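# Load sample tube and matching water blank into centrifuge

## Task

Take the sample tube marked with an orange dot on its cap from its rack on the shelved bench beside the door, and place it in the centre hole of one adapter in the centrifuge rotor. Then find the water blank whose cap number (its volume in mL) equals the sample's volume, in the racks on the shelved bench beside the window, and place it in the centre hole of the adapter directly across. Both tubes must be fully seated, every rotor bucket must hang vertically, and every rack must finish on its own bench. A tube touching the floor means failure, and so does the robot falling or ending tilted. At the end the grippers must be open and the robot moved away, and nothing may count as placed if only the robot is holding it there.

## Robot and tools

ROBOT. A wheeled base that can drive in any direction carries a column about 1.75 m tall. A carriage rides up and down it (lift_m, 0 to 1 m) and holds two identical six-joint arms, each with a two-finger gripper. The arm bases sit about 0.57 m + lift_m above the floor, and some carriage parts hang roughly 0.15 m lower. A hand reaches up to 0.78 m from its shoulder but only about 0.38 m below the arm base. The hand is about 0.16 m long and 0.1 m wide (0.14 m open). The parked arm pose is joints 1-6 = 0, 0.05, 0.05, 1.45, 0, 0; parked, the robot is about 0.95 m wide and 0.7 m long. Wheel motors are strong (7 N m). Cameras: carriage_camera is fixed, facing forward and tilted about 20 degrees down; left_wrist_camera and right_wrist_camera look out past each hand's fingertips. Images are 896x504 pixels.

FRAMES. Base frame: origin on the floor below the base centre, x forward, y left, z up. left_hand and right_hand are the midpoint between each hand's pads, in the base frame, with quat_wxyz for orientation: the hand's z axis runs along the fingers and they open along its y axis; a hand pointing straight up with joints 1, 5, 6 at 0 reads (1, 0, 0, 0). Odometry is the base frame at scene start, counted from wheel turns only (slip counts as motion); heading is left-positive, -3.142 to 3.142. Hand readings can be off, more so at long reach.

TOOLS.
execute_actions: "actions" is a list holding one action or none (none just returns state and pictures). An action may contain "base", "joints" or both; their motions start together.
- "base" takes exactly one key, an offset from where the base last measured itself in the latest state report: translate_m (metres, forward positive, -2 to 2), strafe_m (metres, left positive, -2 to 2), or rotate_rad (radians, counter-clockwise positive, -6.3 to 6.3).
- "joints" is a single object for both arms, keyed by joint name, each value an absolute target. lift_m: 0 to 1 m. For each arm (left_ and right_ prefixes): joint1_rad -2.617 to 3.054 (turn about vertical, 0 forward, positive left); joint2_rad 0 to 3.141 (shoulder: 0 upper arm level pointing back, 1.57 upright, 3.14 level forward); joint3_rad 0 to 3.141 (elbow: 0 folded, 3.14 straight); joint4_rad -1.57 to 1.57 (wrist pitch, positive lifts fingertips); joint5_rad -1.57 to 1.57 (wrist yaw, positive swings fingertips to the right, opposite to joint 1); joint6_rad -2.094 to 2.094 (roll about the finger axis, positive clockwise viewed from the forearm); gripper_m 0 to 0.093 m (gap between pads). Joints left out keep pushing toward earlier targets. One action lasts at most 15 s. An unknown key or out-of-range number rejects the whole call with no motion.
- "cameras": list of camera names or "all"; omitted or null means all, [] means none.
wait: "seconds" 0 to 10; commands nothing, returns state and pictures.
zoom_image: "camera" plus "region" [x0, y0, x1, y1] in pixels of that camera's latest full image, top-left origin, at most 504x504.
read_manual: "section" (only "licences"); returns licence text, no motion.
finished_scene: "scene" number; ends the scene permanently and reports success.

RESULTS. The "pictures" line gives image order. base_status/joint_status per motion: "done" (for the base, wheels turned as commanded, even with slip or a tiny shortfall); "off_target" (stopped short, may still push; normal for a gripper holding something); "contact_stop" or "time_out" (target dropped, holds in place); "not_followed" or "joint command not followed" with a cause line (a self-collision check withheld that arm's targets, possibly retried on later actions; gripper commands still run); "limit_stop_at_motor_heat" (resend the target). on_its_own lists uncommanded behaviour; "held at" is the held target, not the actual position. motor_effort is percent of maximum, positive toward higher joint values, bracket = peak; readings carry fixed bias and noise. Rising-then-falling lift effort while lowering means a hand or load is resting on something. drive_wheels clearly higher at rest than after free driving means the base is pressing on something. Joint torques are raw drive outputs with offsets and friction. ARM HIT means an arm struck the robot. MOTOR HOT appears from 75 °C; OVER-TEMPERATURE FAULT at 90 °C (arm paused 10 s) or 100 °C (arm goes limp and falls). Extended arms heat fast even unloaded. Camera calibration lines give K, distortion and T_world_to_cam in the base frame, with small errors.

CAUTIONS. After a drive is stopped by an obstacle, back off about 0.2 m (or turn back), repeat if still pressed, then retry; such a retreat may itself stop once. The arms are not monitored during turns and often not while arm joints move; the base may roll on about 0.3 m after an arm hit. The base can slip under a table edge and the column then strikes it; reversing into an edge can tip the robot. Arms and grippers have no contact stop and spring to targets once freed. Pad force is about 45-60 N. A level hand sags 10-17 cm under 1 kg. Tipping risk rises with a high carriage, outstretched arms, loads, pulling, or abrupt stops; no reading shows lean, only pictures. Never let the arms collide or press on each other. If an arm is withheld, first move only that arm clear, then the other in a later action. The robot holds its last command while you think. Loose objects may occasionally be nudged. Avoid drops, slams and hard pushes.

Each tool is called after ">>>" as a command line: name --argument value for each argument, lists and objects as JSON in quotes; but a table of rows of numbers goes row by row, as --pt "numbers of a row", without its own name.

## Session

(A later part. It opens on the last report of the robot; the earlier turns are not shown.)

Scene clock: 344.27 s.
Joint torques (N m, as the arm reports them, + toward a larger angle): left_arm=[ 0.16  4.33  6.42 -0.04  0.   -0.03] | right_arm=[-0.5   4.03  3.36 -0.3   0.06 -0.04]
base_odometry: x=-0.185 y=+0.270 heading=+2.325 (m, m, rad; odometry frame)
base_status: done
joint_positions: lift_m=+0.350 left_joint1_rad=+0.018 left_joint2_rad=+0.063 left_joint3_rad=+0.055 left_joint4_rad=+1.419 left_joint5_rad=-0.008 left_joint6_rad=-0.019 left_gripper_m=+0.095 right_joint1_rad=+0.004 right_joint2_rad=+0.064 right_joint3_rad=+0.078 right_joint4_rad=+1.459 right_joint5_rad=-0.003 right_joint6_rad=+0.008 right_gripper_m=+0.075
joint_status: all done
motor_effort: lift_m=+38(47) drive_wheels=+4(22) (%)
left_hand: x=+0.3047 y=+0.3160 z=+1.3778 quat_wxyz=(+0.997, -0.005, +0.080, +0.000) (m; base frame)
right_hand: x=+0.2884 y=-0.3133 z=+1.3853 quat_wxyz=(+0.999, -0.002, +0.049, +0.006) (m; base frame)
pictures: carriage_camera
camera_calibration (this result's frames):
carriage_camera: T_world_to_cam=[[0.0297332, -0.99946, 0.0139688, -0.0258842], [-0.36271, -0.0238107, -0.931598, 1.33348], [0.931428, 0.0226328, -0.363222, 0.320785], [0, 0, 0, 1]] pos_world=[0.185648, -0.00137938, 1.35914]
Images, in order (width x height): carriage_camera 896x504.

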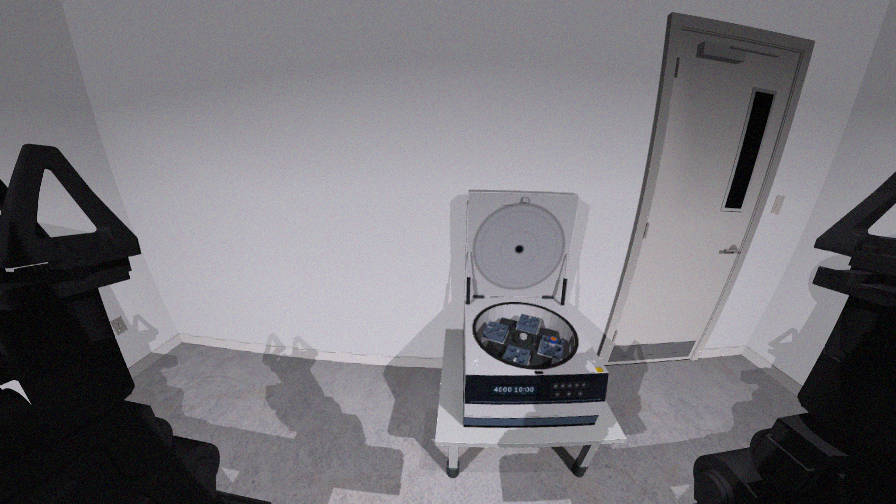

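>>> execute_actions --actions '[{"base": {"rotate_rad": 1.571}}]' --cameras '["carriage_camera"]'

Scene clock: 367.80 s.
Joint torques (N m, as the arm reports them, + toward a larger angle): left_arm=[ 0.22  4.27  6.33 -0.07  0.   -0.03] | right_arm=[-0.49  3.83  3.27 -0.28  0.05 -0.03]
base_odometry: x=-0.185 y=+0.270 heading=-2.387 (m, m, rad; odometry frame)
base_status: done
joint_positions: lift_m=+0.350 left_joint1_rad=+0.018 left_joint2_rad=+0.063 left_joint3_rad=+0.055 left_joint4_rad=+1.418 left_joint5_rad=-0.008 left_joint6_rad=-0.019 left_gripper_m=+0.095 right_joint1_rad=+0.004 right_joint2_rad=+0.064 right_joint3_rad=+0.078 right_joint4_rad=+1.456 right_joint5_rad=-0.003 right_joint6_rad=+0.008 right_gripper_m=+0.075
joint_status: not commanded
motor_effort: lift_m=+37(39) drive_wheels=+6(14) (%)
left_hand: x=+0.3049 y=+0.3160 z=+1.3778 quat_wxyz=(+0.997, -0.005, +0.080, +0.000) (m; base frame)
right_hand: x=+0.2891 y=-0.3133 z=+1.3852 quat_wxyz=(+0.999, -0.001, +0.051, +0.006) (m; base frame)
pictures: carriage_camera
camera_calibration (this result's frames):
carriage_camera: T_world_to_cam=[[0.0297332, -0.99946, 0.0139688, -0.0258842], [-0.36271, -0.0238107, -0.931598, 1.33348], [0.931428, 0.0226328, -0.363222, 0.320785], [0, 0, 0, 1]] pos_world=[0.185648, -0.00137938, 1.35914]
Images, in order (width x height): carriage_camera 896x504.

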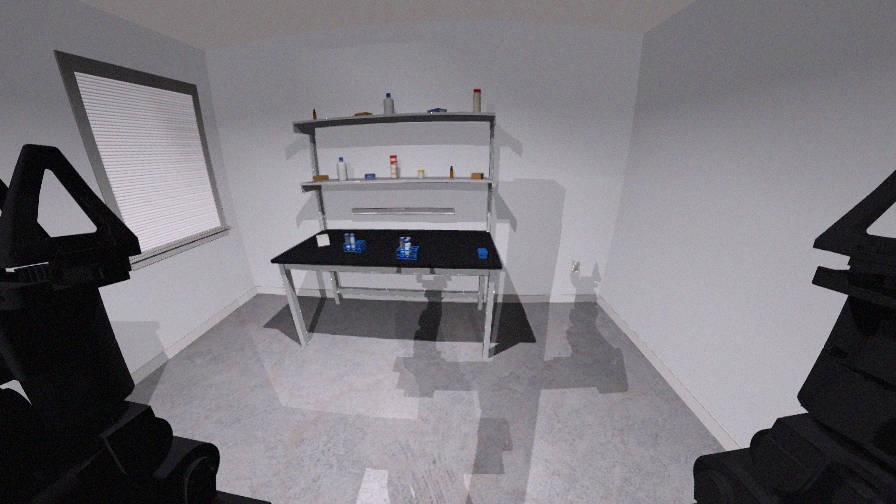

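>>> execute_actions --actions '[{"base": {"translate_m": 1.05}}]' --cameras '["carriage_camera"]'

Scene clock: 375.70 s.
Joint torques (N m, as the arm reports them, + toward a larger angle): left_arm=[ 0.21  4.3   6.28 -0.02 -0.01 -0.04] | right_arm=[-0.45  3.87  3.43 -0.25  0.07 -0.05]
base_odometry: x=-0.949 y=-0.450 heading=-2.386 (m, m, rad; odometry frame)
base_status: done
joint_positions: lift_m=+0.350 left_joint1_rad=+0.018 left_joint2_rad=+0.063 left_joint3_rad=+0.055 left_joint4_rad=+1.418 left_joint5_rad=-0.008 left_joint6_rad=-0.019 left_gripper_m=+0.095 right_joint1_rad=+0.004 right_joint2_rad=+0.064 right_joint3_rad=+0.078 right_joint4_rad=+1.456 right_joint5_rad=-0.003 right_joint6_rad=+0.008 right_gripper_m=+0.075
joint_status: not commanded
motor_effort: lift_m=+38(38) drive_wheels=+4(21) (%)
left_hand: x=+0.3049 y=+0.3160 z=+1.3778 quat_wxyz=(+0.997, -0.005, +0.080, +0.000) (m; base frame)
right_hand: x=+0.2891 y=-0.3133 z=+1.3852 quat_wxyz=(+0.999, -0.001, +0.051, +0.006) (m; base frame)
pictures: carriage_camera
camera_calibration (this result's frames):
carriage_camera: T_world_to_cam=[[0.0297332, -0.99946, 0.0139688, -0.0258842], [-0.36271, -0.0238107, -0.931598, 1.33348], [0.931428, 0.0226328, -0.363222, 0.320785], [0, 0, 0, 1]] pos_world=[0.185648, -0.00137938, 1.35914]
Images, in order (width x height): carriage_camera 896x504.

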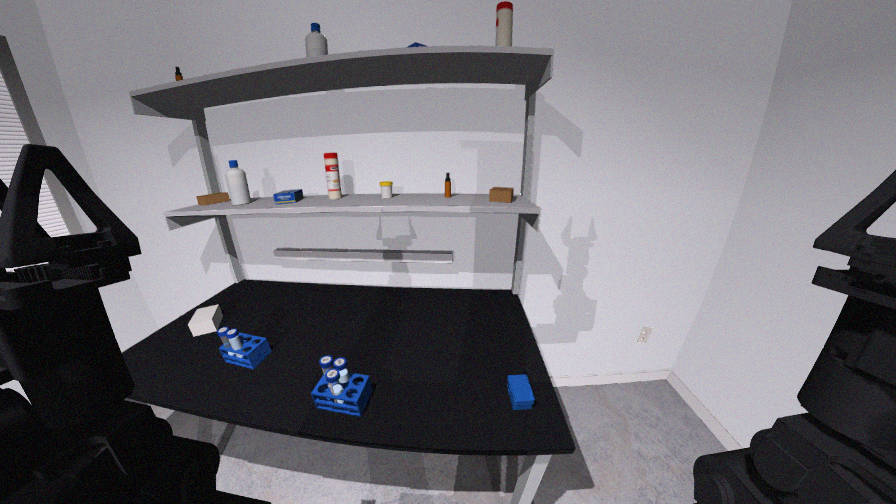

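>>> zoom_image --camera "carriage_camera" --region '[300, 345, 390, 425]'

>>> zoom_image --camera "carriage_camera" --region '[205, 315, 285, 380]'

Region (300, 345, 390, 425) of carriage_camera's 896x504 image, scaled by 5.600, with more detail than that image has.

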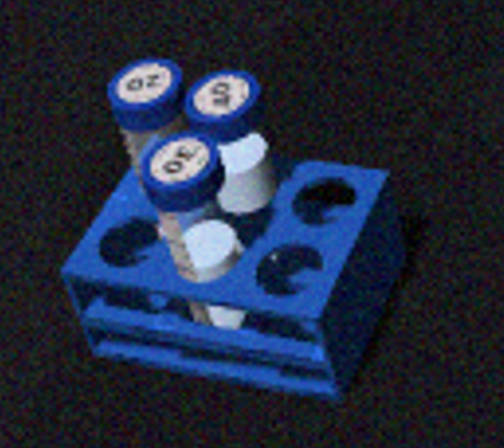

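Region (205, 315, 285, 380) of carriage_camera's 896x504 image, scaled by 6.300, with more detail than that image has; it fills the top 410 rows of this view, and the rest is white.

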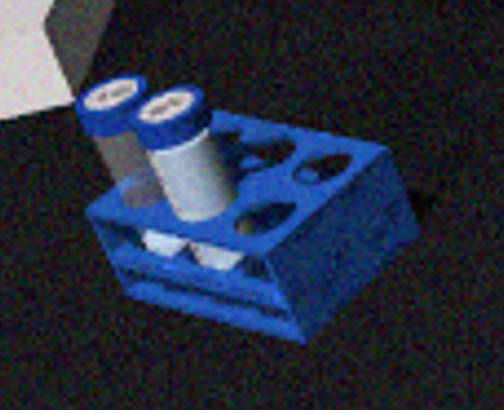

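>>> execute_actions --actions '[{"joints": {"left_joint1_rad": -0.072, "left_joint2_rad": 1.94, "left_joint3_rad": 1.245, "left_joint4_rad": -0.87, "left_joint5_rad": 0.0, "left_joint6_rad": -0.007, "left_gripper_m": 0.065}}]' --cameras '["carriage_camera", "left_wrist_camera"]'

Scene clock: 399.33 s.
Joint torques (N m, as the arm reports them, + toward a larger angle): left_arm=[-0.11 -9.71  8.23  0.43  0.01 -0.02] | right_arm=[-0.36  3.91  3.34 -0.24  0.07 -0.02]
base_odometry: x=-0.949 y=-0.450 heading=-2.386 (m, m, rad; odometry frame)
base_status: not commanded
joint_positions: lift_m=+0.350 left_joint1_rad=-0.068 left_joint2_rad=+1.938 left_joint3_rad=+1.219 left_joint4_rad=-0.867 left_joint5_rad=-0.003 left_joint6_rad=-0.009 left_gripper_m=+0.065 right_joint1_rad=+0.004 right_joint2_rad=+0.064 right_joint3_rad=+0.078 right_joint4_rad=+1.456 right_joint5_rad=-0.003 right_joint6_rad=+0.008 right_gripper_m=+0.075
joint_status: all done
motor_effort: lift_m=+38(39) drive_wheels=+9(8) (%)
left_hand: x=+0.5978 y=+0.2917 z=+0.9447 quat_wxyz=(-0.008, +0.029, +1.000, +0.002) (m; base frame)
right_hand: x=+0.2891 y=-0.3133 z=+1.3852 quat_wxyz=(+0.999, -0.001, +0.051, +0.006) (m; base frame)
pictures: carriage_camera, left_wrist_camera
camera_calibration (this result's frames):
carriage_camera: T_world_to_cam=[[0.0297332, -0.99946, 0.0139688, -0.0258842], [-0.36271, -0.0238107, -0.931598, 1.33348], [0.931428, 0.0226328, -0.363222, 0.320785], [0, 0, 0, 1]] pos_world=[0.185648, -0.00137938, 1.35914]
left_wrist_camera: T_world_to_cam=[[-0.0917382, -0.995164, 0.0351017, 0.310618], [-0.769133, 0.0932028, 0.632256, -0.161356], [-0.63247, 0.0310041, -0.773964, 1.22437], [0, 0, 0, 1]] pos_world=[0.678768, 0.286194, 1.03873]
Images, in order (width x height): carriage_camera 896x504, left_wrist_camera 896x504.

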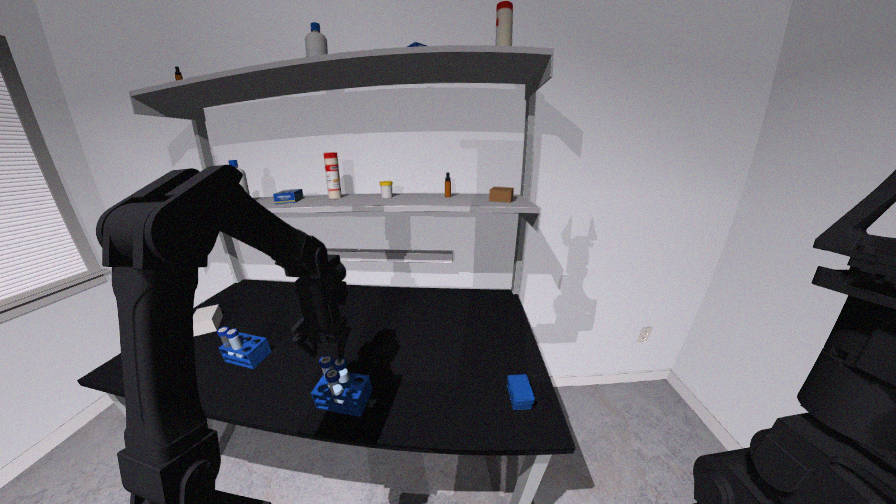

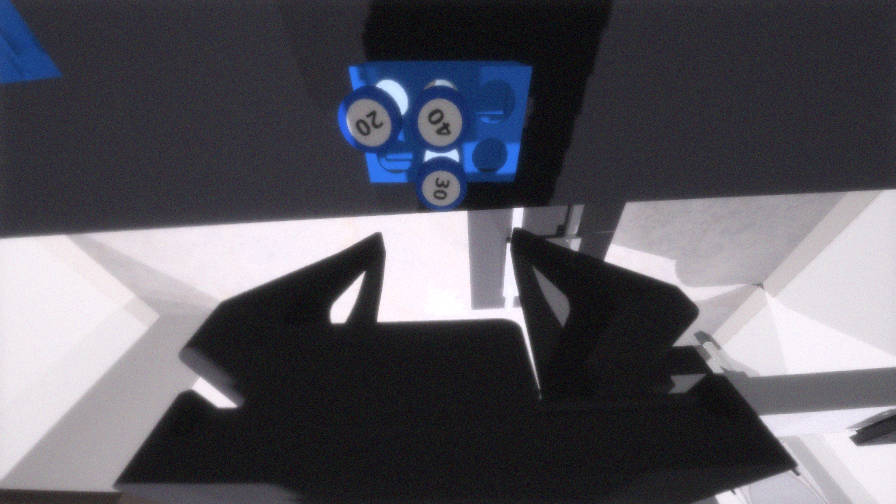

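>>> execute_actions --actions '[{"joints": {"lift_m": 0.288, "left_joint4_rad": -0.845}}]' --cameras '["left_wrist_camera"]'

Scene clock: 409.63 s.
Joint torques (N m, as the arm reports them, + toward a larger angle): left_arm=[ 0.16 -9.86  8.27  0.56  0.02 -0.01] | right_arm=[-0.44  3.9   4.   -0.23  0.08 -0.03]
base_odometry: x=-0.949 y=-0.450 heading=-2.386 (m, m, rad; odometry frame)
base_status: not commanded
joint_positions: lift_m=+0.288 left_joint1_rad=-0.068 left_joint2_rad=+1.940 left_joint3_rad=+1.219 left_joint4_rad=-0.848 left_joint5_rad=-0.003 left_joint6_rad=-0.009 left_gripper_m=+0.065 right_joint1_rad=+0.004 right_joint2_rad=+0.064 right_joint3_rad=+0.068 right_joint4_rad=+1.455 right_joint5_rad=-0.003 right_joint6_rad=+0.008 right_gripper_m=+0.075
joint_status: all done
motor_effort: lift_m=+33(35) drive_wheels=+6(13) (%)
left_hand: x=+0.6024 y=+0.2914 z=+0.8823 quat_wxyz=(+0.001, +0.029, +1.000, +0.001) (m; base frame)
right_hand: x=+0.2923 y=-0.3133 z=+1.3208 quat_wxyz=(+0.998, -0.001, +0.056, +0.006) (m; base frame)
pictures: left_wrist_camera
camera_calibration (this result's frames):
left_wrist_camera: T_world_to_cam=[[-0.092349, -0.995123, 0.0346719, 0.313657], [-0.780083, 0.0939455, 0.618583, -0.0998473], [-0.618823, 0.0300785, -0.784954, 1.18068], [0, 0, 0, 1]] pos_world=[0.681712, 0.285994, 0.977672]
Images, in order (width x height): left_wrist_camera 896x504.

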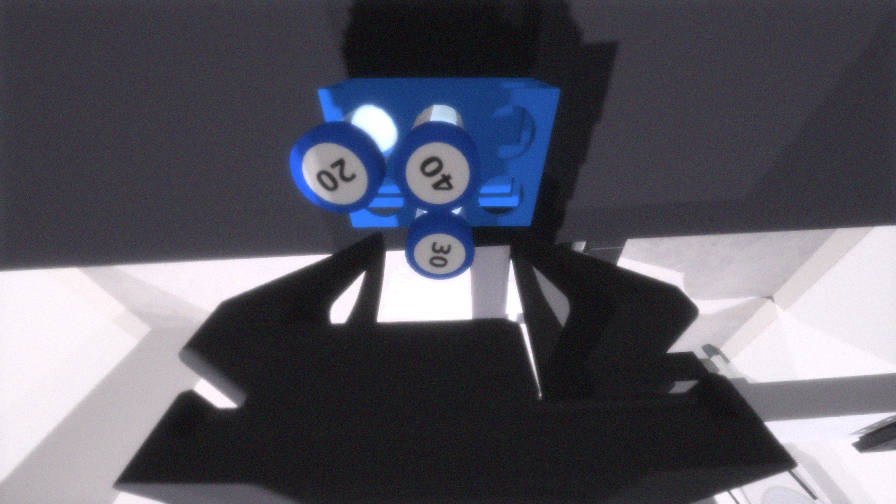

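>>> execute_actions --actions '[{"joints": {"lift_m": 0.273, "left_joint1_rad": -0.054, "left_gripper_m": 0.05}}]' --cameras '["left_wrist_camera"]'

Scene clock: 415.67 s.
Joint torques (N m, as the arm reports them, + toward a larger angle): left_arm=[ 0.54 -9.9   8.28  0.52  0.01 -0.01] | right_arm=[-0.44  3.98  4.06 -0.23  0.05 -0.04]
base_odometry: x=-0.949 y=-0.450 heading=-2.386 (m, m, rad; odometry frame)
base_status: not commanded
joint_positions: lift_m=+0.273 left_joint1_rad=-0.059 left_joint2_rad=+1.942 left_joint3_rad=+1.219 left_joint4_rad=-0.847 left_joint5_rad=-0.003 left_joint6_rad=-0.009 left_gripper_m=+0.050 right_joint1_rad=+0.004 right_joint2_rad=+0.064 right_joint3_rad=+0.068 right_joint4_rad=+1.455 right_joint5_rad=-0.003 right_joint6_rad=+0.008 right_gripper_m=+0.075
joint_status: all done
motor_effort: lift_m=+33(35) drive_wheels=+5(6) (%)
left_hand: x=+0.6026 y=+0.2944 z=+0.8668 quat_wxyz=(+0.001, +0.025, +1.000, +0.001) (m; base frame)
right_hand: x=+0.2924 y=-0.3133 z=+1.3059 quat_wxyz=(+0.998, -0.001, +0.056, +0.006) (m; base frame)
pictures: left_wrist_camera
camera_calibration (this result's frames):
left_wrist_camera: T_world_to_cam=[[-0.083588, -0.995896, 0.0346908, 0.3121], [-0.780406, 0.0870698, 0.619181, -0.0887318], [-0.619661, 0.0246832, -0.784482, 1.17029], [0, 0, 0, 1]] pos_world=[0.682023, 0.289658, 0.962184]
Images, in order (width x height): left_wrist_camera 896x504.

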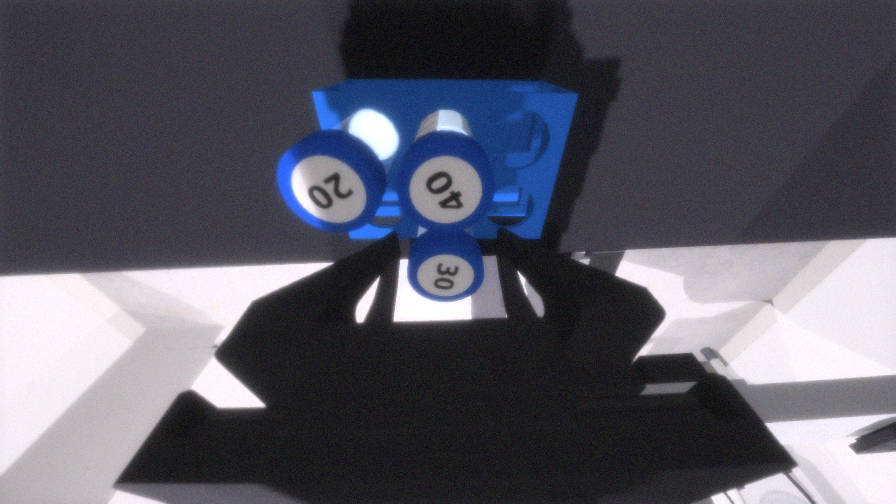

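>>> execute_actions --actions '[{"joints": {"left_gripper_m": 0.024}}]' --cameras '[]'

>>> execute_actions --actions '[{"joints": {"lift_m": 0.42}}]' --cameras '["carriage_camera", "left_wrist_camera"]'

Scene clock: 418.50 s.
Joint torques (N m, as the arm reports them, + toward a larger angle): left_arm=[ 0.52 -9.94  8.22  0.54  0.02 -0.01] | right_arm=[-0.47  3.91  4.1  -0.21  0.05 -0.02]
base_odometry: x=-0.949 y=-0.450 heading=-2.386 (m, m, rad; odometry frame)
base_status: not commanded
joint_positions: lift_m=+0.273 left_joint1_rad=-0.059 left_joint2_rad=+1.942 left_joint3_rad=+1.219 left_joint4_rad=-0.847 left_joint5_rad=-0.002 left_joint6_rad=-0.009 left_gripper_m=+0.032 right_joint1_rad=+0.004 right_joint2_rad=+0.064 right_joint3_rad=+0.068 right_joint4_rad=+1.455 right_joint5_rad=-0.003 right_joint6_rad=+0.008 right_gripper_m=+0.075
joint_status: left_gripper_m off_target (ended at +0.032, target +0.024)
motor_effort: lift_m=+33(33) drive_wheels=+1(4) (%)
left_hand: x=+0.6026 y=+0.2943 z=+0.8668 quat_wxyz=(+0.001, +0.025, +1.000, +0.001) (m; base frame)
right_hand: x=+0.2924 y=-0.3133 z=+1.3059 quat_wxyz=(+0.998, -0.001, +0.056, +0.006) (m; base frame)
pictures: none
No camera images: the call's "cameras" was empty. Leave "cameras" out to get every camera's image.

Scene clock: 419.63 s.
Joint torques (N m, as the arm reports them, + toward a larger angle): left_arm=[  0.56 -10.12   8.32   0.52   0.02  -0.01] | right_arm=[-0.5   3.81  3.97 -0.22  0.06 -0.03]
base_odometry: x=-0.949 y=-0.450 heading=-2.386 (m, m, rad; odometry frame)
base_status: not commanded
joint_positions: lift_m=+0.420 left_joint1_rad=-0.059 left_joint2_rad=+1.943 left_joint3_rad=+1.219 left_joint4_rad=-0.845 left_joint5_rad=-0.002 left_joint6_rad=-0.009 left_gripper_m=+0.032 right_joint1_rad=+0.004 right_joint2_rad=+0.064 right_joint3_rad=+0.068 right_joint4_rad=+1.455 right_joint5_rad=-0.002 right_joint6_rad=+0.008 right_gripper_m=+0.075
joint_status: all done
motor_effort: lift_m=+39(49) drive_wheels=+6(9) (%)
left_hand: x=+0.6029 y=+0.2943 z=+1.0129 quat_wxyz=(+0.001, +0.025, +1.000, +0.001) (m; base frame)
right_hand: x=+0.2924 y=-0.3134 z=+1.4524 quat_wxyz=(+0.998, -0.001, +0.056, +0.006) (m; base frame)
pictures: carriage_camera, left_wrist_camera
camera_calibration (this result's frames):
carriage_camera: T_world_to_cam=[[0.0297332, -0.99946, 0.0139688, -0.0268606], [-0.36271, -0.0238107, -0.931598, 1.3986], [0.931428, 0.0226328, -0.363222, 0.346174], [0, 0, 0, 1]] pos_world=[0.185648, -0.00137938, 1.42904]
left_wrist_camera: T_world_to_cam=[[-0.0836011, -0.995882, 0.0350625, 0.306601], [-0.780628, 0.0873199, 0.618866, -0.178563], [-0.61938, 0.0243671, -0.784713, 1.28521], [0, 0, 0, 1]] pos_world=[0.682275, 0.289614, 1.10828]
Images, in order (width x height): carriage_camera 896x504, left_wrist_camera 896x504.

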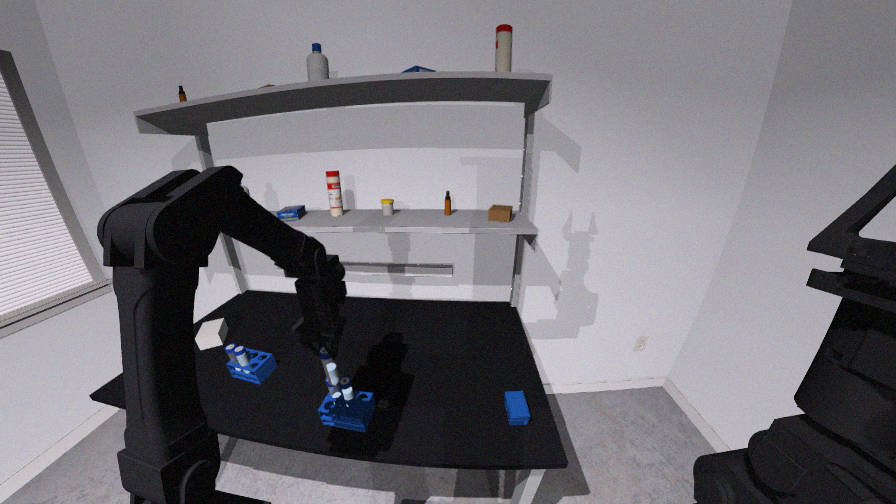

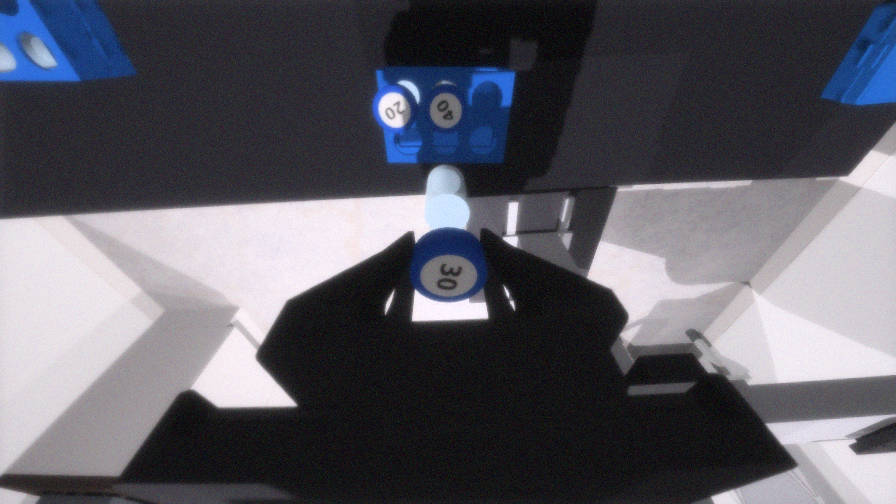

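>>> execute_actions --actions '[{"base": {"rotate_rad": -3.1416}}]' --cameras '[]'

>>> execute_actions --actions '[{"base": {"strafe_m": 0.83}, "joints": {"lift_m": 0.26}}]' --cameras '["carriage_camera", "left_wrist_camera"]'

Scene clock: 440.63 s.
Joint torques (N m, as the arm reports them, + toward a larger angle): left_arm=[  0.02 -10.1    8.3    0.44   0.02   0.  ] | right_arm=[-0.47  3.88  4.07 -0.14  0.04 -0.04]
base_odometry: x=-0.949 y=-0.450 heading=+0.755 (m, m, rad; odometry frame)
base_status: done
joint_positions: lift_m=+0.420 left_joint1_rad=-0.051 left_joint2_rad=+1.943 left_joint3_rad=+1.219 left_joint4_rad=-0.834 left_joint5_rad=-0.002 left_joint6_rad=-0.009 left_gripper_m=+0.032 right_joint1_rad=+0.004 right_joint2_rad=+0.064 right_joint3_rad=+0.068 right_joint4_rad=+1.451 right_joint5_rad=-0.002 right_joint6_rad=+0.008 right_gripper_m=+0.075
joint_status: not commanded
motor_effort: lift_m=+38(40) drive_wheels=+10(18) (%)
left_hand: x=+0.6058 y=+0.2970 z=+1.0129 quat_wxyz=(+0.007, +0.021, +1.000, +0.001) (m; base frame)
right_hand: x=+0.2933 y=-0.3135 z=+1.4523 quat_wxyz=(+0.998, -0.001, +0.058, +0.006) (m; base frame)
pictures: none
No camera images: the call's "cameras" was empty. Leave "cameras" out to get every camera's image.

Scene clock: 444.57 s.
Joint torques (N m, as the arm reports them, + toward a larger angle): left_arm=[ 0.04 -9.93  8.29  0.49  0.   -0.02] | right_arm=[-0.45  3.88  3.93 -0.19  0.05 -0.02]
base_odometry: x=-1.518 y=+0.155 heading=+0.755 (m, m, rad; odometry frame)
base_status: done
joint_positions: lift_m=+0.260 left_joint1_rad=-0.052 left_joint2_rad=+1.942 left_joint3_rad=+1.219 left_joint4_rad=-0.842 left_joint5_rad=-0.001 left_joint6_rad=-0.009 left_gripper_m=+0.032 right_joint1_rad=+0.004 right_joint2_rad=+0.064 right_joint3_rad=+0.068 right_joint4_rad=+1.451 right_joint5_rad=-0.002 right_joint6_rad=+0.008 right_gripper_m=+0.075
joint_status: all done
motor_effort: lift_m=+33(35) drive_wheels=-5(20) (%)
left_hand: x=+0.6038 y=+0.2965 z=+0.8537 quat_wxyz=(+0.003, +0.021, +1.000, +0.001) (m; base frame)
right_hand: x=+0.2933 y=-0.3135 z=+1.2927 quat_wxyz=(+0.998, -0.001, +0.058, +0.006) (m; base frame)
pictures: carriage_camera, left_wrist_camera
camera_calibration (this result's frames):
carriage_camera: T_world_to_cam=[[0.0297332, -0.99946, 0.0139688, -0.0246315], [-0.36271, -0.0238107, -0.931598, 1.24994], [0.931428, 0.0226328, -0.363222, 0.288212], [0, 0, 0, 1]] pos_world=[0.185648, -0.00137938, 1.26947]
left_wrist_camera: T_world_to_cam=[[-0.076897, -0.996399, 0.0357299, 0.309944], [-0.783536, 0.0825527, 0.615838, -0.0737582], [-0.61657, 0.0193604, -0.787062, 1.16258], [0, 0, 0, 1]] pos_world=[0.682854, 0.292408, 0.949374]
Images, in order (width x height): carriage_camera 896x504, left_wrist_camera 896x504.

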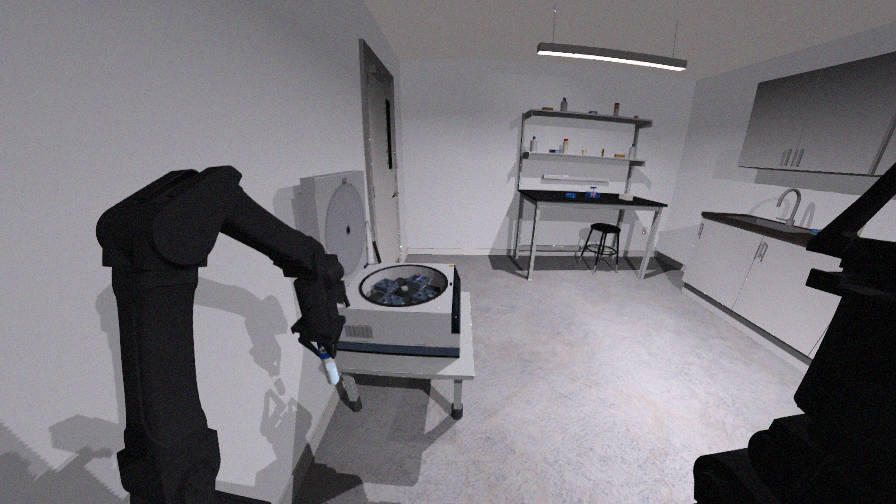

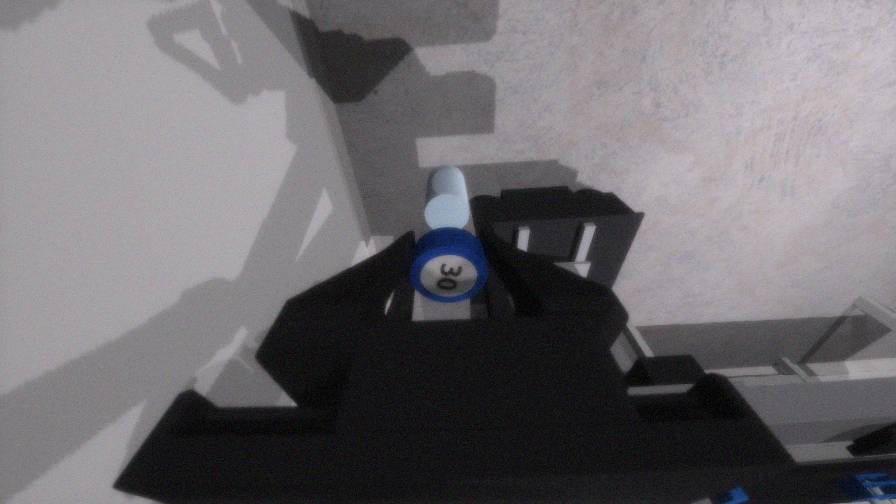

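>>> zoom_image --camera "carriage_camera" --region '[330, 250, 490, 430]'

Region (330, 250, 490, 430) of carriage_camera's 896x504 image, scaled by 2.800, with more detail than that image has.

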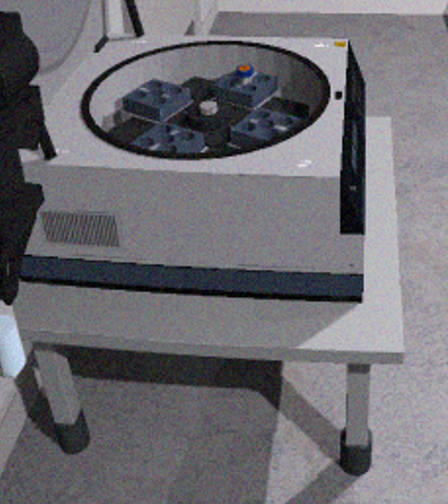

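>>> execute_actions --actions '[{"base": {"translate_m": 0.627}}]' --cameras '["carriage_camera", "left_wrist_camera"]'

Scene clock: 455.70 s.
Joint torques (N m, as the arm reports them, + toward a larger angle): left_arm=[ 0.08 -9.97  8.28  0.49  0.   -0.01] | right_arm=[-0.42  3.91  3.98 -0.2   0.05 -0.04]
base_odometry: x=-1.061 y=+0.585 heading=+0.755 (m, m, rad; odometry frame)
base_status: done
joint_positions: lift_m=+0.260 left_joint1_rad=-0.053 left_joint2_rad=+1.942 left_joint3_rad=+1.219 left_joint4_rad=-0.843 left_joint5_rad=-0.001 left_joint6_rad=-0.009 left_gripper_m=+0.032 right_joint1_rad=+0.004 right_joint2_rad=+0.064 right_joint3_rad=+0.068 right_joint4_rad=+1.451 right_joint5_rad=-0.002 right_joint6_rad=+0.008 right_gripper_m=+0.075
joint_status: not commanded
motor_effort: lift_m=+33(33) drive_wheels=-4(15) (%)
left_hand: x=+0.6035 y=+0.2961 z=+0.8537 quat_wxyz=(+0.002, +0.022, +1.000, +0.000) (m; base frame)
right_hand: x=+0.2932 y=-0.3135 z=+1.2928 quat_wxyz=(+0.998, -0.001, +0.058, +0.006) (m; base frame)
pictures: carriage_camera, left_wrist_camera
camera_calibration (this result's frames):
carriage_camera: T_world_to_cam=[[0.0297332, -0.99946, 0.0139688, -0.0246315], [-0.36271, -0.0238107, -0.931598, 1.24994], [0.931428, 0.0226328, -0.363222, 0.288212], [0, 0, 0, 1]] pos_world=[0.185648, -0.00137938, 1.26947]
left_wrist_camera: T_world_to_cam=[[-0.0776173, -0.996328, 0.0361395, 0.309676], [-0.782756, 0.0833495, 0.616722, -0.0754265], [-0.617469, 0.0195798, -0.786351, 1.16227], [0, 0, 0, 1]] pos_world=[0.682665, 0.292068, 0.949282]
Images, in order (width x height): carriage_camera 896x504, left_wrist_camera 896x504.

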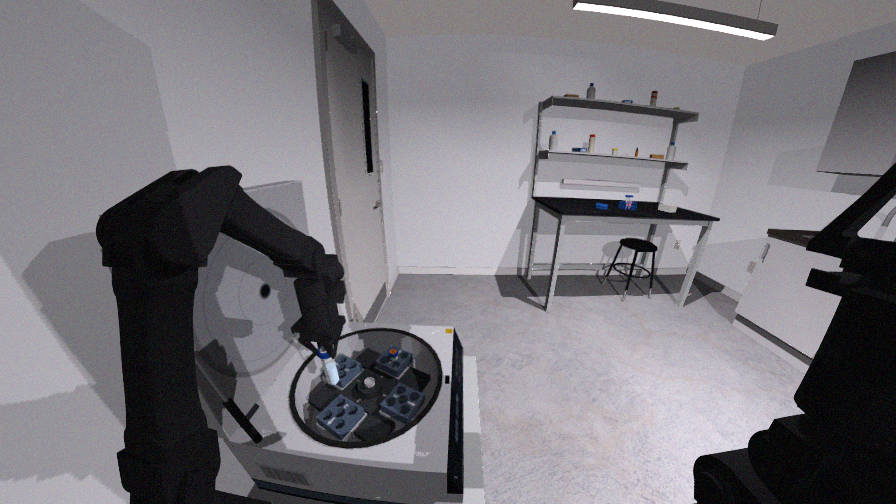

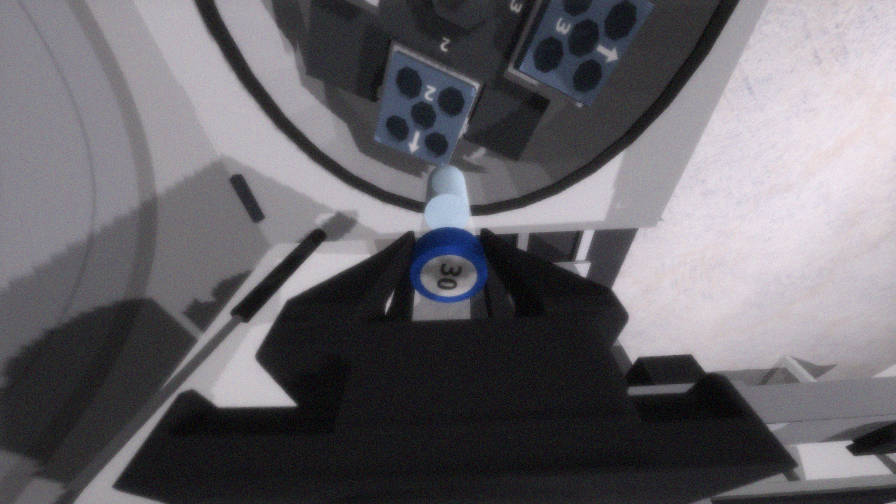

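>>> execute_actions --actions '[{"base": {"translate_m": 0.02}, "joints": {"lift_m": 0.2}}]' --cameras '[]'

>>> execute_actions --actions '[{"base": {"strafe_m": 0.025}, "joints": {"lift_m": 0.14}}]' --cameras '["carriage_camera", "left_wrist_camera"]'

>>> zoom_image --camera "left_wrist_camera" --region '[350, 50, 550, 250]'

Scene clock: 465.60 s.
Joint torques (N m, as the arm reports them, + toward a larger angle): left_arm=[ -0.04 -10.01   8.26   0.48   0.01  -0.02] | right_arm=[-0.43  3.85  4.   -0.2   0.05 -0.03]
base_odometry: x=-1.047 y=+0.599 heading=+0.756 (m, m, rad; odometry frame)
base_status: done
joint_positions: lift_m=+0.200 left_joint1_rad=-0.053 left_joint2_rad=+1.944 left_joint3_rad=+1.219 left_joint4_rad=-0.845 left_joint5_rad=-0.001 left_joint6_rad=-0.009 left_gripper_m=+0.032 right_joint1_rad=+0.004 right_joint2_rad=+0.064 right_joint3_rad=+0.068 right_joint4_rad=+1.451 right_joint5_rad=-0.002 right_joint6_rad=+0.008 right_gripper_m=+0.075
joint_status: all done
motor_effort: lift_m=+34(34) drive_wheels=-2(17) (%)
left_hand: x=+0.6030 y=+0.2962 z=+0.7932 quat_wxyz=(+0.001, +0.022, +1.000, +0.001) (m; base frame)
right_hand: x=+0.2932 y=-0.3135 z=+1.2327 quat_wxyz=(+0.998, -0.001, +0.058, +0.006) (m; base frame)
pictures: none
No camera images: the call's "cameras" was empty. Leave "cameras" out to get every camera's image.

Scene clock: 466.63 s.
Joint torques (N m, as the arm reports them, + toward a larger angle): left_arm=[  0.06 -10.11   8.35   0.51   0.02  -0.02] | right_arm=[-0.54  3.82  4.02 -0.17  0.06 -0.04]
base_odometry: x=-1.064 y=+0.617 heading=+0.755 (m, m, rad; odometry frame)
base_status: done
joint_positions: lift_m=+0.140 left_joint1_rad=-0.052 left_joint2_rad=+1.944 left_joint3_rad=+1.219 left_joint4_rad=-0.846 left_joint5_rad=-0.001 left_joint6_rad=-0.009 left_gripper_m=+0.032 right_joint1_rad=+0.004 right_joint2_rad=+0.064 right_joint3_rad=+0.068 right_joint4_rad=+1.451 right_joint5_rad=-0.001 right_joint6_rad=+0.008 right_gripper_m=+0.075
joint_status: all done
motor_effort: lift_m=+33(33) drive_wheels=+8(16) (%)
left_hand: x=+0.6027 y=+0.2962 z=+0.7331 quat_wxyz=(+0.000, +0.022, +1.000, +0.000) (m; base frame)
right_hand: x=+0.2933 y=-0.3136 z=+1.1727 quat_wxyz=(+0.998, -0.001, +0.058, +0.006) (m; base frame)
pictures: carriage_camera, left_wrist_camera
camera_calibration (this result's frames):
carriage_camera: T_world_to_cam=[[0.0297332, -0.99946, 0.0139688, -0.0229553], [-0.36271, -0.0238107, -0.931598, 1.13815], [0.931428, 0.0226328, -0.363222, 0.244626], [0, 0, 0, 1]] pos_world=[0.185648, -0.00137938, 1.14947]
left_wrist_camera: T_world_to_cam=[[-0.0770849, -0.996352, 0.0366247, 0.313409], [-0.780184, 0.0831511, 0.619999, -0.00555851], [-0.620782, 0.0192185, -0.783747, 1.06714], [0, 0, 0, 1]] pos_world=[0.682286, 0.292219, 0.828338]
Images, in order (width x height): carriage_camera 896x504, left_wrist_camera 896x504.

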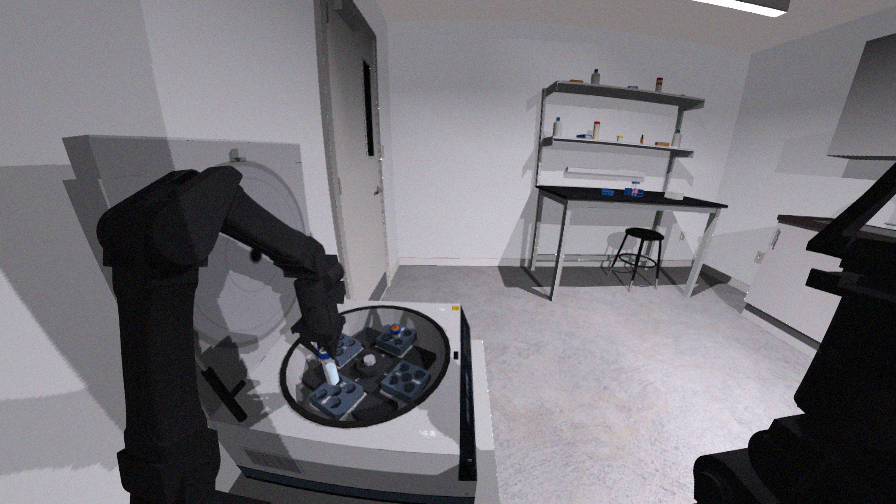

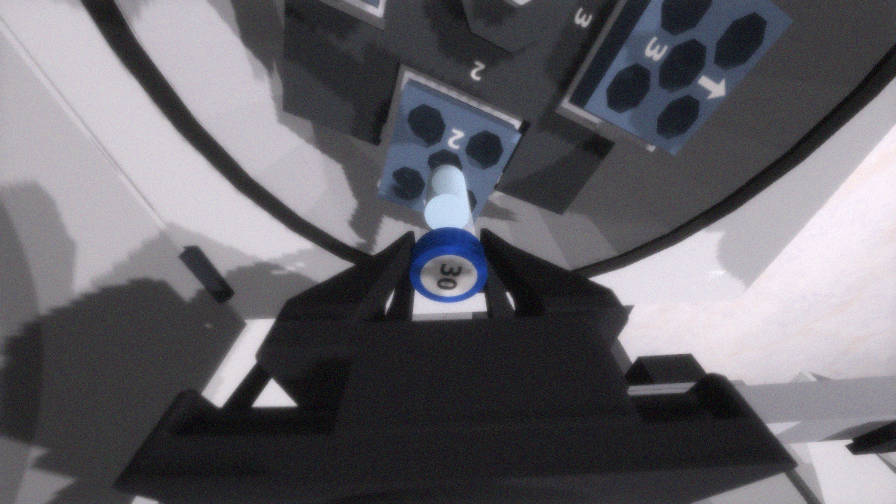

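Region (350, 50, 550, 250) of left_wrist_camera's 896x504 image, scaled by 2.520, with more detail than that image has.

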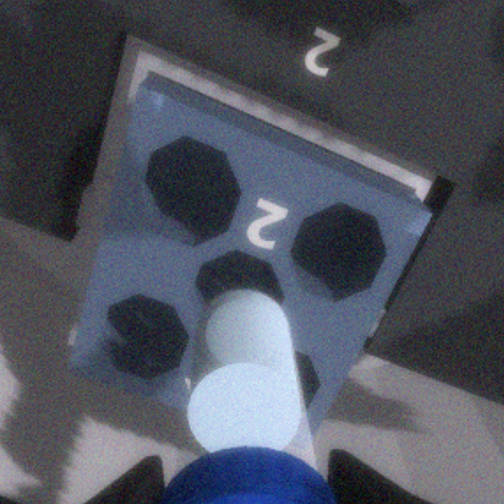

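>>> execute_actions --actions '[{"joints": {"lift_m": 0.11}}]' --cameras '["carriage_camera", "left_wrist_camera"]'

>>> zoom_image --camera "left_wrist_camera" --region '[350, 50, 550, 250]'

>>> zoom_image --camera "carriage_camera" --region '[280, 320, 400, 430]'

Scene clock: 471.77 s.
Joint torques (N m, as the arm reports them, + toward a larger angle): left_arm=[ -0.07 -10.33   8.38   0.52   0.    -0.01] | right_arm=[-0.45  3.82  4.05 -0.18  0.05 -0.03]
base_odometry: x=-1.064 y=+0.617 heading=+0.755 (m, m, rad; odometry frame)
base_status: not commanded
joint_positions: lift_m=+0.110 left_joint1_rad=-0.052 left_joint2_rad=+1.946 left_joint3_rad=+1.219 left_joint4_rad=-0.846 left_joint5_rad=-0.001 left_joint6_rad=-0.009 left_gripper_m=+0.032 right_joint1_rad=+0.004 right_joint2_rad=+0.064 right_joint3_rad=+0.068 right_joint4_rad=+1.451 right_joint5_rad=-0.001 right_joint6_rad=+0.008 right_gripper_m=+0.075
joint_status: all done
motor_effort: lift_m=+33(34) drive_wheels=+2(5) (%)
left_hand: x=+0.6025 y=+0.2963 z=+0.7026 quat_wxyz=(-0.001, +0.022, +1.000, +0.000) (m; base frame)
right_hand: x=+0.2933 y=-0.3136 z=+1.1428 quat_wxyz=(+0.998, -0.001, +0.058, +0.006) (m; base frame)
pictures: carriage_camera, left_wrist_camera
camera_calibration (this result's frames):
carriage_camera: T_world_to_cam=[[0.0297332, -0.99946, 0.0139688, -0.0225366], [-0.36271, -0.0238107, -0.931598, 1.11022], [0.931428, 0.0226328, -0.363222, 0.233739], [0, 0, 0, 1]] pos_world=[0.185648, -0.00137938, 1.11949]
left_wrist_camera: T_world_to_cam=[[-0.077029, -0.996355, 0.0366624, 0.314461], [-0.779238, 0.0831014, 0.621194, 0.0117921], [-0.621976, 0.0192812, -0.782799, 1.04319], [0, 0, 0, 1]] pos_world=[0.682251, 0.292221, 0.797755]
Images, in order (width x height): carriage_camera 896x504, left_wrist_camera 896x504.

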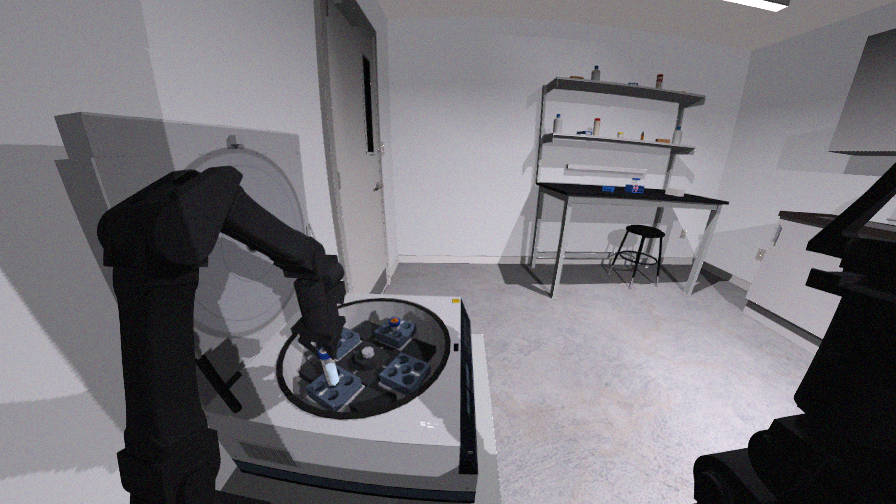

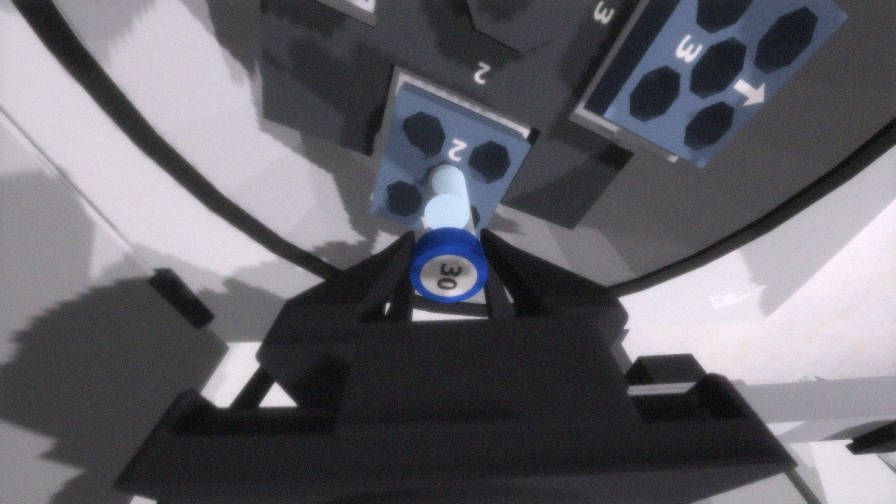

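Region (350, 50, 550, 250) of left_wrist_camera's 896x504 image, scaled by 2.520, with more detail than that image has.

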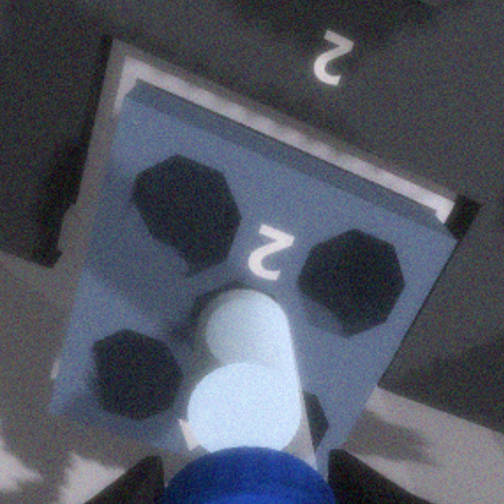

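Region (280, 320, 400, 430) of carriage_camera's 896x504 image, scaled by 4.200, with more detail than that image has; it fills the top 462 rows of this view, and the rest is white.

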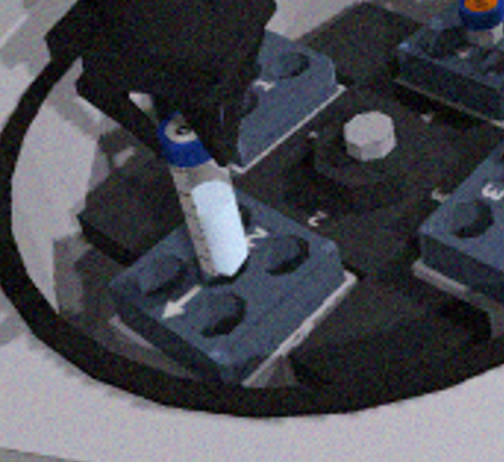

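>>> execute_actions --actions '[]'

Scene clock: 490.43 s.
Joint torques (N m, as the arm reports them, + toward a larger angle): left_arm=[  0.13 -10.28   8.21   0.52   0.01  -0.01] | right_arm=[-0.38  3.9   4.03 -0.16  0.06 -0.04]
base_odometry: x=-1.064 y=+0.617 heading=+0.755 (m, m, rad; odometry frame)
base_status: not commanded
joint_positions: lift_m=+0.110 left_joint1_rad=-0.052 left_joint2_rad=+1.946 left_joint3_rad=+1.219 left_joint4_rad=-0.846 left_joint5_rad=-0.001 left_joint6_rad=-0.009 left_gripper_m=+0.032 right_joint1_rad=+0.004 right_joint2_rad=+0.064 right_joint3_rad=+0.068 right_joint4_rad=+1.451 right_joint5_rad=-0.001 right_joint6_rad=+0.008 right_gripper_m=+0.075
joint_status: all done
motor_effort: lift_m=+33(34) drive_wheels=+7(5) (%)
left_hand: x=+0.6025 y=+0.2963 z=+0.7026 quat_wxyz=(-0.001, +0.022, +1.000, +0.000) (m; base frame)
right_hand: x=+0.2933 y=-0.3136 z=+1.1428 quat_wxyz=(+0.998, -0.001, +0.058, +0.006) (m; base frame)
pictures: carriage_camera, left_wrist_camera, right_wrist_camera
camera_calibration (this result's frames):
carriage_camera: T_world_to_cam=[[0.0297332, -0.99946, 0.0139688, -0.0225366], [-0.36271, -0.0238107, -0.931598, 1.11022], [0.931428, 0.0226328, -0.363222, 0.233739], [0, 0, 0, 1]] pos_world=[0.185648, -0.00137938, 1.11949]
left_wrist_camera: T_world_to_cam=[[-0.077029, -0.996355, 0.0366624, 0.314461], [-0.779238, 0.0831014, 0.621194, 0.0117921], [-0.621976, 0.0192812, -0.782799, 1.04319], [0, 0, 0, 1]] pos_world=[0.682251, 0.292221, 0.797755]
right_wrist_camera: T_world_to_cam=[[0.0446133, -0.999004, 0.00086438, -0.327683], [0.707107, 0.0309666, -0.706428, 0.608851], [0.705698, 0.0321273, 0.707784, -0.885669], [0, 0, 0, 1]] pos_world=[0.209111, -0.317756, 1.05726]
Images, in order (width x height): carriage_camera 896x504, left_wrist_camera 896x504, right_wrist_camera 896x504.

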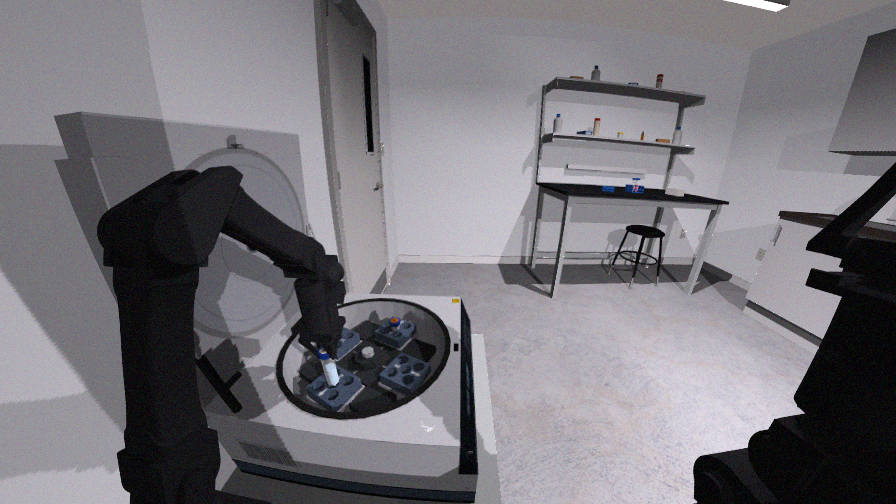

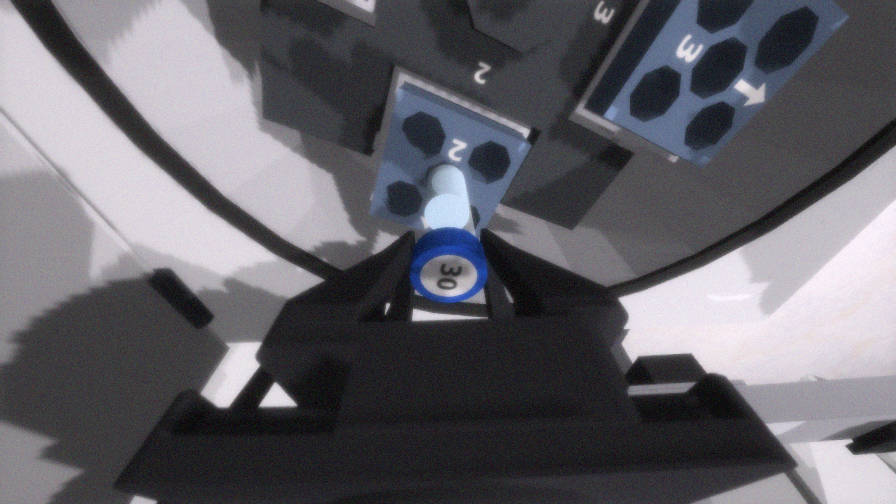

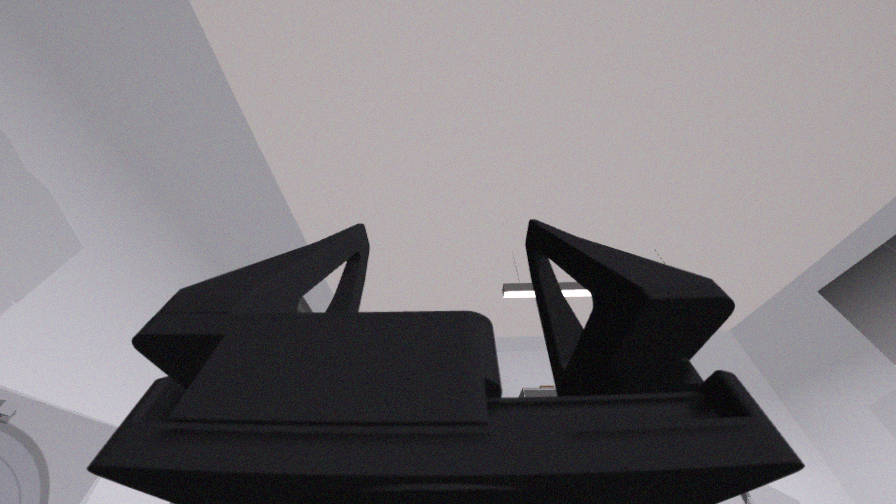

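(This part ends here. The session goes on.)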